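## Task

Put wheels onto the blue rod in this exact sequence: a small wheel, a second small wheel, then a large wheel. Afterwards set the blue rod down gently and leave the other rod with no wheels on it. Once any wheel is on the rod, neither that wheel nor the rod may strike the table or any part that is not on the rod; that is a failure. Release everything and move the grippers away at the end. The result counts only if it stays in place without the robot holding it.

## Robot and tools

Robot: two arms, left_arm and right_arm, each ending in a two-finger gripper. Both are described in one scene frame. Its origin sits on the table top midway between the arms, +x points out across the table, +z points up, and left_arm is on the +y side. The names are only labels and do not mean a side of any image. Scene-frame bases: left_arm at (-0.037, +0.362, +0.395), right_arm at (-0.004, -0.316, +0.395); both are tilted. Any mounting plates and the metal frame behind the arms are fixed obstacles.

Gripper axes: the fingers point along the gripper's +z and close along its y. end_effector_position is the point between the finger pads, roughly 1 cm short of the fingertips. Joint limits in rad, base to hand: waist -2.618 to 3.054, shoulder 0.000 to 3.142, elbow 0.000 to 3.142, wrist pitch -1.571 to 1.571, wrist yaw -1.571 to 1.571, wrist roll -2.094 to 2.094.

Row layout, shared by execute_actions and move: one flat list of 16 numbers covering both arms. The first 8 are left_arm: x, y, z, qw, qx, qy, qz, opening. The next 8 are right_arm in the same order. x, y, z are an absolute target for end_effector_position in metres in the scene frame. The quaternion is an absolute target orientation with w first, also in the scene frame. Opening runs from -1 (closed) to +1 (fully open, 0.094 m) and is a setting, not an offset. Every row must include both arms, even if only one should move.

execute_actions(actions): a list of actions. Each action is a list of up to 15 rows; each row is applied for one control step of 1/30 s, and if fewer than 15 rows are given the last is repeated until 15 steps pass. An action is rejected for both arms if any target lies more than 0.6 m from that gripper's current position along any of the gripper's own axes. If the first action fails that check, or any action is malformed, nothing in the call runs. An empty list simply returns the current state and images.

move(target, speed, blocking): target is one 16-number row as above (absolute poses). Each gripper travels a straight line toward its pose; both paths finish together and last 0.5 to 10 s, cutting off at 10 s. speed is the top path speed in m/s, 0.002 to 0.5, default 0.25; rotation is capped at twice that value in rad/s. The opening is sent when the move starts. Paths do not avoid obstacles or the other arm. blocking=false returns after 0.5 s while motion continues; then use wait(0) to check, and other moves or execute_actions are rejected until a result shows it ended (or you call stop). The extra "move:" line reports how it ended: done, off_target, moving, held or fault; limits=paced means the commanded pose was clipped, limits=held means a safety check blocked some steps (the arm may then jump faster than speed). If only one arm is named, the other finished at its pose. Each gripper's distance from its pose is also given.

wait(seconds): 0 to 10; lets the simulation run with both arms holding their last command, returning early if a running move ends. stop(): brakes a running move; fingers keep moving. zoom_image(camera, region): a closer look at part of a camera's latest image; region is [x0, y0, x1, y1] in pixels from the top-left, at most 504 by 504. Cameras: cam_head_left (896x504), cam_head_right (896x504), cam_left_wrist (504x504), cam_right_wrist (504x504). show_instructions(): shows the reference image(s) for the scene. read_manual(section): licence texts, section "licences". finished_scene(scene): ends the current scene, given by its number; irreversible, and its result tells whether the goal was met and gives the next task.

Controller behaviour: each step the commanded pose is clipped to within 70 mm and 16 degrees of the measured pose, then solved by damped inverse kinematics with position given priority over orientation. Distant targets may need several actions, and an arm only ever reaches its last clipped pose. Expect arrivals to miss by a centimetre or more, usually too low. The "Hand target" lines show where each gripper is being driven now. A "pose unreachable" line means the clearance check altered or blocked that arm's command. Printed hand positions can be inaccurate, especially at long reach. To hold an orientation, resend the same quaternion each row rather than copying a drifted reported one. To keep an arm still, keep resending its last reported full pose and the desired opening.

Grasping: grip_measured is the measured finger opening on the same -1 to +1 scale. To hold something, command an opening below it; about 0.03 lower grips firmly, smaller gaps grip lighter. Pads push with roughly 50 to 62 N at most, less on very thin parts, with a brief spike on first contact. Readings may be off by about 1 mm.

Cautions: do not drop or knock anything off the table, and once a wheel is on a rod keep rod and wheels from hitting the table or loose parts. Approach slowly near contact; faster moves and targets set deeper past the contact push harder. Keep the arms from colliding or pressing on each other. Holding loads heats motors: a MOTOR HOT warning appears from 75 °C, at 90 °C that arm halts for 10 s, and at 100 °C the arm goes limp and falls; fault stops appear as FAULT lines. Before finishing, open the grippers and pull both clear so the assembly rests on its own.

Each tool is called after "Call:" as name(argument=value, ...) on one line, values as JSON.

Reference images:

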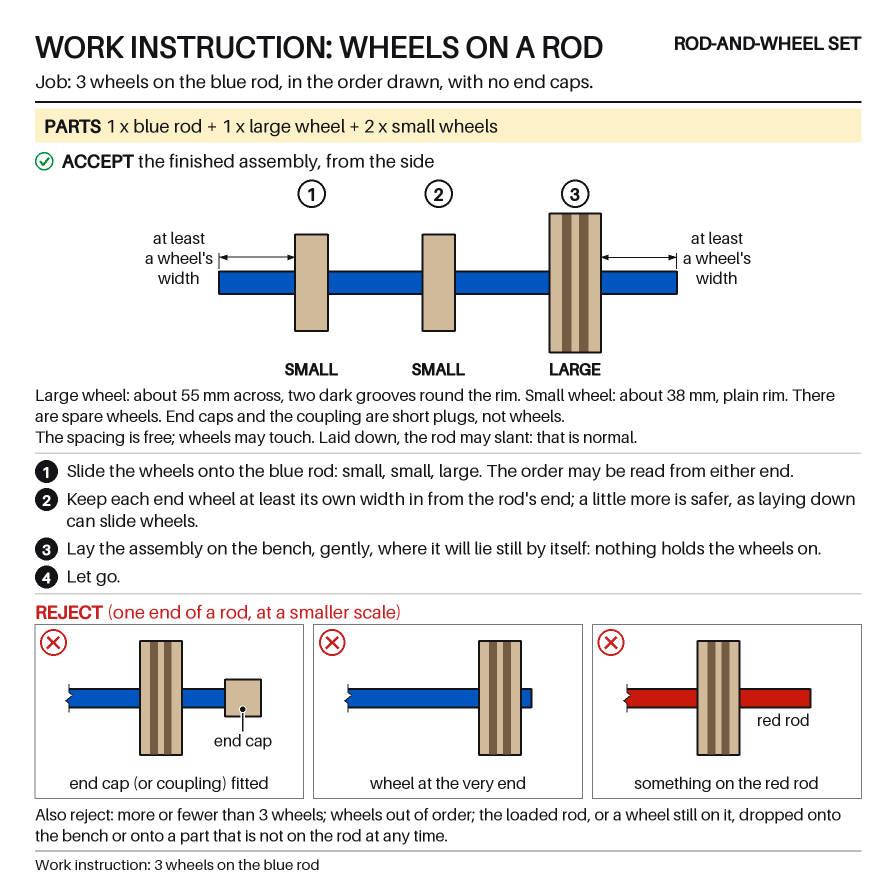

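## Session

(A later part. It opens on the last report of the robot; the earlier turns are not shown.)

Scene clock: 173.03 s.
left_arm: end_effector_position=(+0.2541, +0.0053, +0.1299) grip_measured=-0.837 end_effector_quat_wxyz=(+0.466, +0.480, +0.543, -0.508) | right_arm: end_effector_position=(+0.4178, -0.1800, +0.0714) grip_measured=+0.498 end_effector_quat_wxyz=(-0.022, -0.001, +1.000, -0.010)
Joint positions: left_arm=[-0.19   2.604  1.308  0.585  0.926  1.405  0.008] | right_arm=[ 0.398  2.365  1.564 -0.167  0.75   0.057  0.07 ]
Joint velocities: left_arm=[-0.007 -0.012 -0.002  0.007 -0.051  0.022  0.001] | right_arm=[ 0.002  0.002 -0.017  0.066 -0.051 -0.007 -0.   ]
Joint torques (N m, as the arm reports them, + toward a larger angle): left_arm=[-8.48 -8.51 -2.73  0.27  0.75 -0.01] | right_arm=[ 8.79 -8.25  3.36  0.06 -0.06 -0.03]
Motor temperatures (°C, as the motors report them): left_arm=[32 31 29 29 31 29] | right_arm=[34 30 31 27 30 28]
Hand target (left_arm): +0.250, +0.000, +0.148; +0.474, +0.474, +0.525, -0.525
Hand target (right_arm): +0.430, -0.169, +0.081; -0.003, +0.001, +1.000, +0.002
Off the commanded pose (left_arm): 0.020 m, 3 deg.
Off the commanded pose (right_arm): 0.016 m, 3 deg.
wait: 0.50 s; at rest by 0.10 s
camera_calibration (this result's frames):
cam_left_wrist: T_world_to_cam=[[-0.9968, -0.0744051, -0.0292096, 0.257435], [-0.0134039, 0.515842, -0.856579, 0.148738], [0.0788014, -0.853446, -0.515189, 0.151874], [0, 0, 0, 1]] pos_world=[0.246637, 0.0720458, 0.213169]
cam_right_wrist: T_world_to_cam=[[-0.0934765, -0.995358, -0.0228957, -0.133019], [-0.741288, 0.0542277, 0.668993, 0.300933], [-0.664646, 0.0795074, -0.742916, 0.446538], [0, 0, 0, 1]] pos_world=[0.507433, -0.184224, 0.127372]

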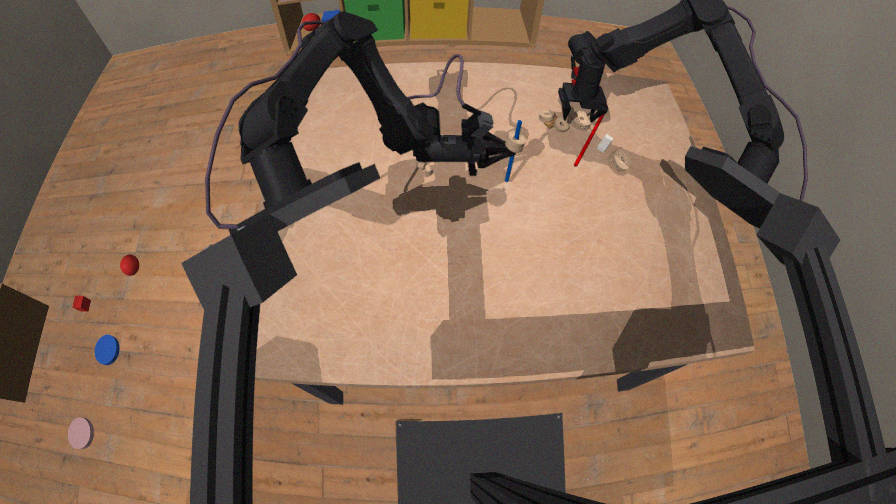

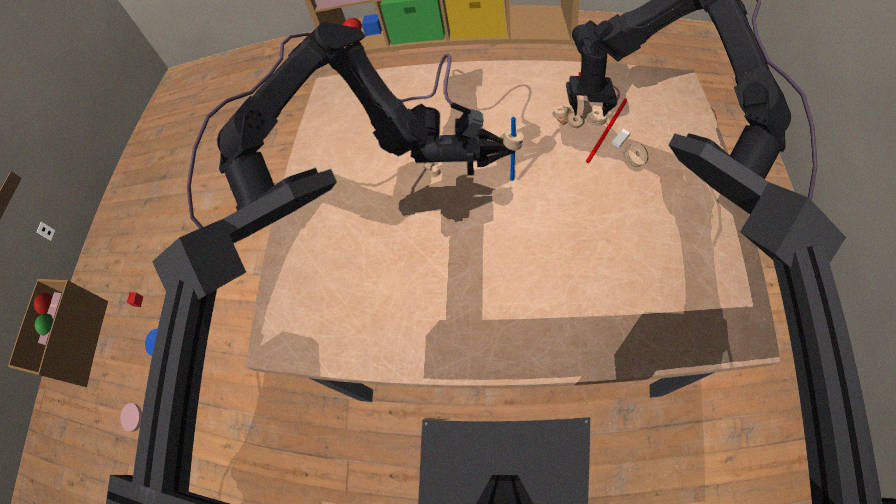

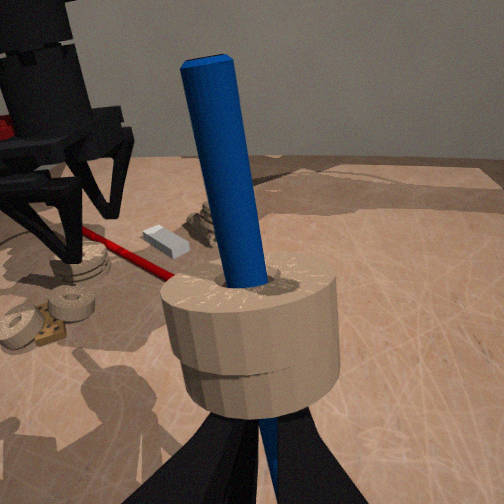

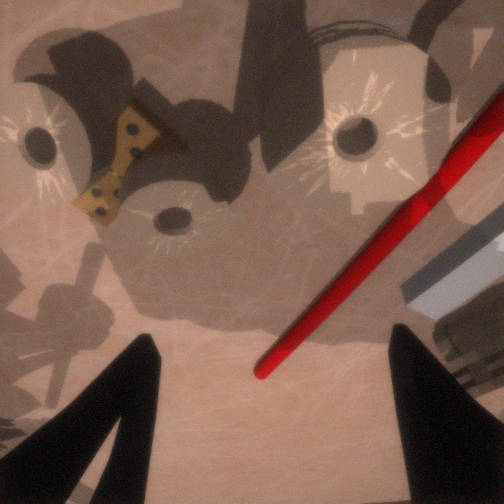

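Call:
move(target=[0.25,0,0.149,0.4745,0.4745,0.5255,-0.5255,-0.9, 0.465,-0.202,0.05,0,-0.609,0.793,0,0.5], speed=0.3)

Scene clock: 176.10 s.
left_arm: end_effector_position=(+0.2541, +0.0053, +0.1298) grip_measured=-0.837 end_effector_quat_wxyz=(+0.466, +0.480, +0.543, -0.508) | right_arm: end_effector_position=(+0.4653, -0.2091, +0.0499) grip_measured=+0.498 end_effector_quat_wxyz=(-0.004, -0.601, +0.799, -0.010)
Joint positions: left_arm=[-0.19   2.604  1.308  0.585  0.925  1.405  0.008] | right_arm=[ 0.324  2.403  1.731 -0.178  0.705 -1.352  0.07 ]
Joint velocities: left_arm=[-0.002 -0.007  0.007  0.007 -0.051 -0.095  0.   ] | right_arm=[-0.002 -0.002  0.017 -0.007  0.007 -0.007 -0.   ]
Joint torques (N m, as the arm reports them, + toward a larger angle): left_arm=[-8.45 -8.46 -2.73  0.26  0.74  0.01] | right_arm=[ 7.29 -7.67  4.66 -0.26 -0.18 -0.04]
Motor temperatures (°C, as the motors report them): left_arm=[32 31 29 29 31 29] | right_arm=[34 31 31 27 30 28]
Hand target (left_arm): +0.250, +0.000, +0.148; +0.474, +0.474, +0.525, -0.525
Hand target (right_arm): +0.465, -0.201, +0.050; +0.000, -0.609, +0.793, -0.000
Off the commanded pose (left_arm): 0.020 m, 3 deg.
Off the commanded pose (right_arm): 0.007 m, 2 deg.
move: off_target (left_arm)
camera_calibration (this result's frames):
cam_left_wrist: T_world_to_cam=[[-0.996799, -0.0744175, -0.0292318, 0.25744], [-0.0134213, 0.516168, -0.856382, 0.148655], [0.0788183, -0.853248, -0.515514, 0.151879], [0, 0, 0, 1]] pos_world=[0.24664, 0.0720174, 0.213127]
cam_right_wrist: T_world_to_cam=[[0.929607, -0.367009, -0.0336877, -0.502111], [-0.258327, -0.71405, 0.650692, -0.0323405], [-0.262865, -0.596185, -0.758594, 0.137011], [0, 0, 0, 1]] pos_world=[0.494427, -0.125688, 0.108064]

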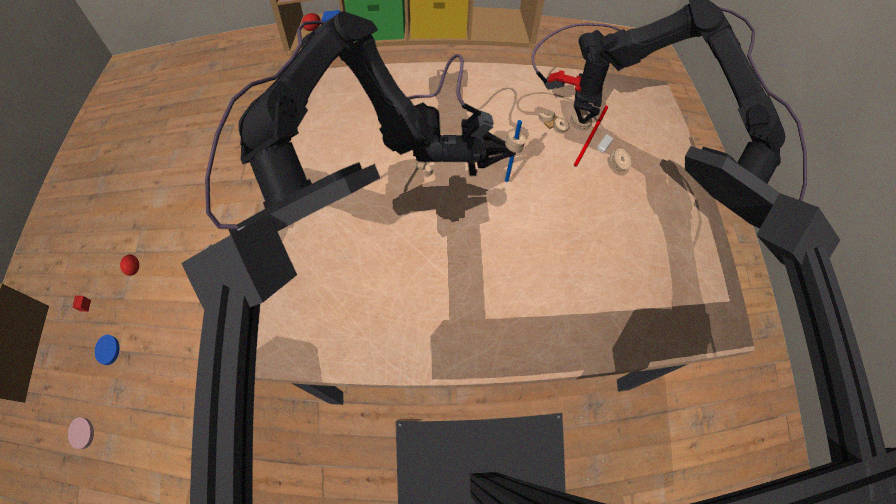

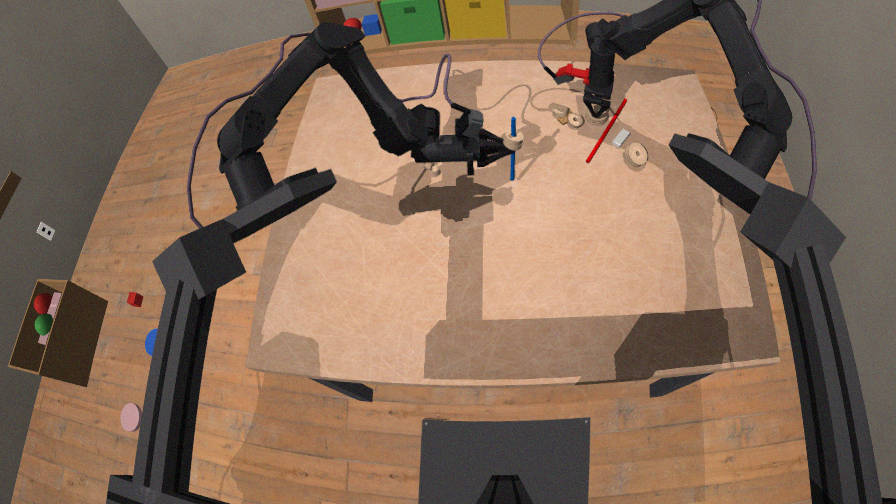

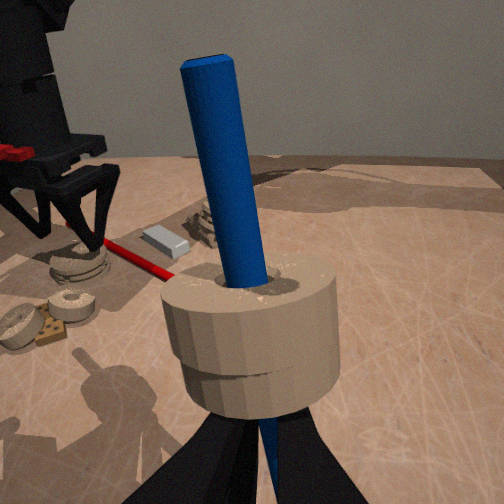

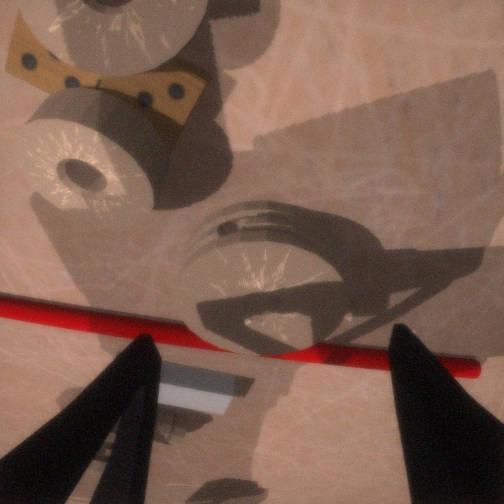

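Call:
move(target=[0.25,0,0.149,0.4745,0.4745,0.5255,-0.5255,-0.9, 0.461,-0.207,0.03,0,-0.609,0.793,0,0.5], speed=0.05)

Scene clock: 177.23 s.
left_arm: end_effector_position=(+0.2544, +0.0062, +0.1289) grip_measured=-0.837 end_effector_quat_wxyz=(+0.466, +0.480, +0.544, -0.507) | right_arm: end_effector_position=(+0.4525, -0.2132, +0.0293) grip_measured=+0.498 end_effector_quat_wxyz=(-0.014, -0.611, +0.792, -0.000)
Joint positions: left_arm=[-0.187  2.604  1.308  0.585  0.925  1.405  0.008] | right_arm=[ 0.29   2.442  1.742 -0.166  0.682 -1.387  0.07 ]
Joint velocities: left_arm=[ 0.002 -0.002  0.002 -0.007 -0.022  0.022 -0.001] | right_arm=[-0.002 -0.007 -0.002 -0.095 -0.066  0.037  0.   ]
Joint torques (N m, as the arm reports them, + toward a larger angle): left_arm=[-8.62 -8.45 -2.67  0.26  0.76  0.  ] | right_arm=[ 7.54 -8.02  3.99  0.03 -0.18 -0.01]
Motor temperatures (°C, as the motors report them): left_arm=[32 31 29 29 31 29] | right_arm=[34 31 31 27 30 28]
Hand target (left_arm): +0.250, +0.000, +0.148; +0.474, +0.474, +0.525, -0.525
Hand target (right_arm): +0.461, -0.207, +0.030; +0.000, -0.609, +0.793, +0.000
Off the commanded pose (left_arm): 0.022 m, 3 deg.
Off the commanded pose (right_arm): 0.011 m, 2 deg.
move: off_target (left_arm, right_arm)
camera_calibration (this result's frames):
cam_left_wrist: T_world_to_cam=[[-0.99671, -0.0759238, -0.0283705, 0.257648], [-0.0150942, 0.517783, -0.855379, 0.147613], [0.0796334, -0.852136, -0.517225, 0.152181], [0, 0, 0, 1]] pos_world=[0.24691, 0.0728095, 0.212287]
cam_right_wrist: T_world_to_cam=[[0.936952, -0.344051, -0.0612315, -0.49008], [-0.222222, -0.721826, 0.655427, -0.0433137], [-0.269699, -0.600497, -0.752772, 0.117586], [0, 0, 0, 1]] pos_world=[0.481269, -0.129267, 0.0868961]

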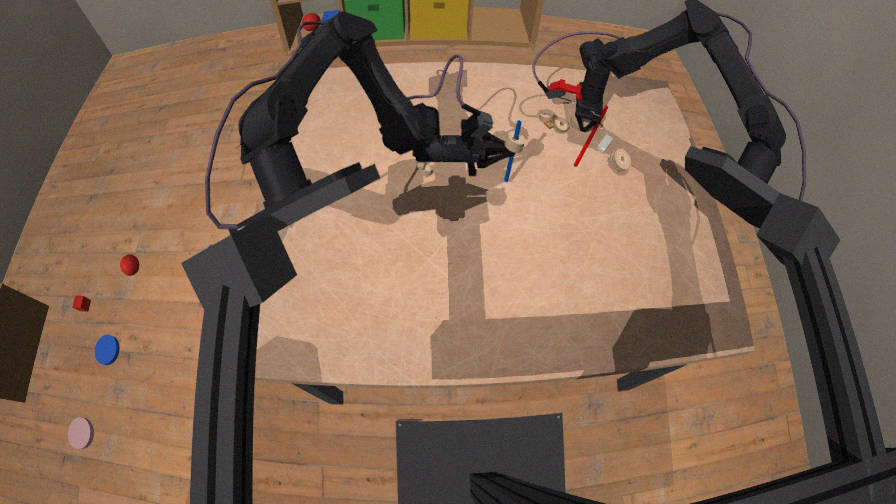

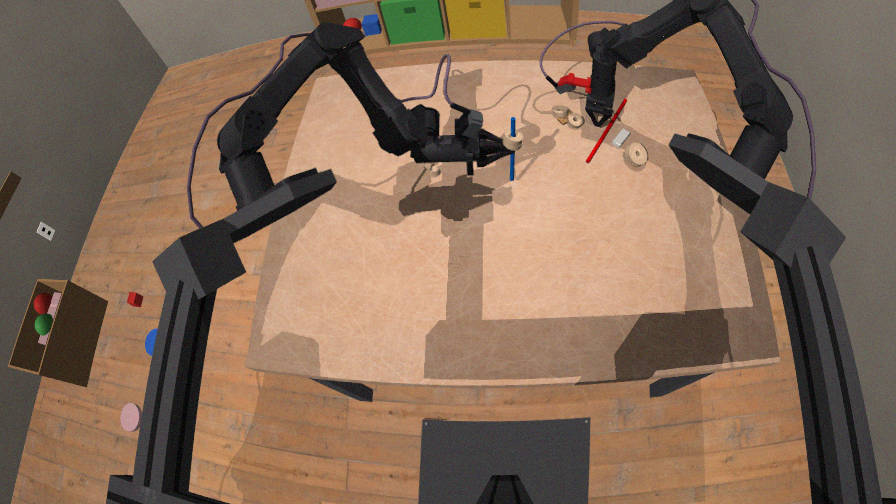

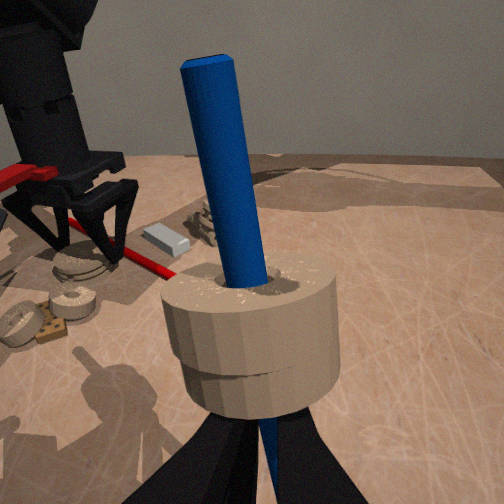

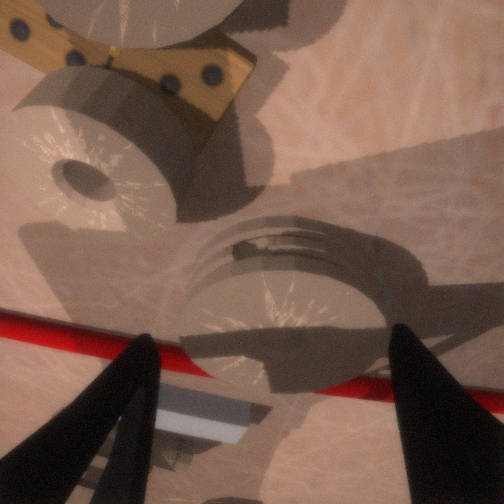

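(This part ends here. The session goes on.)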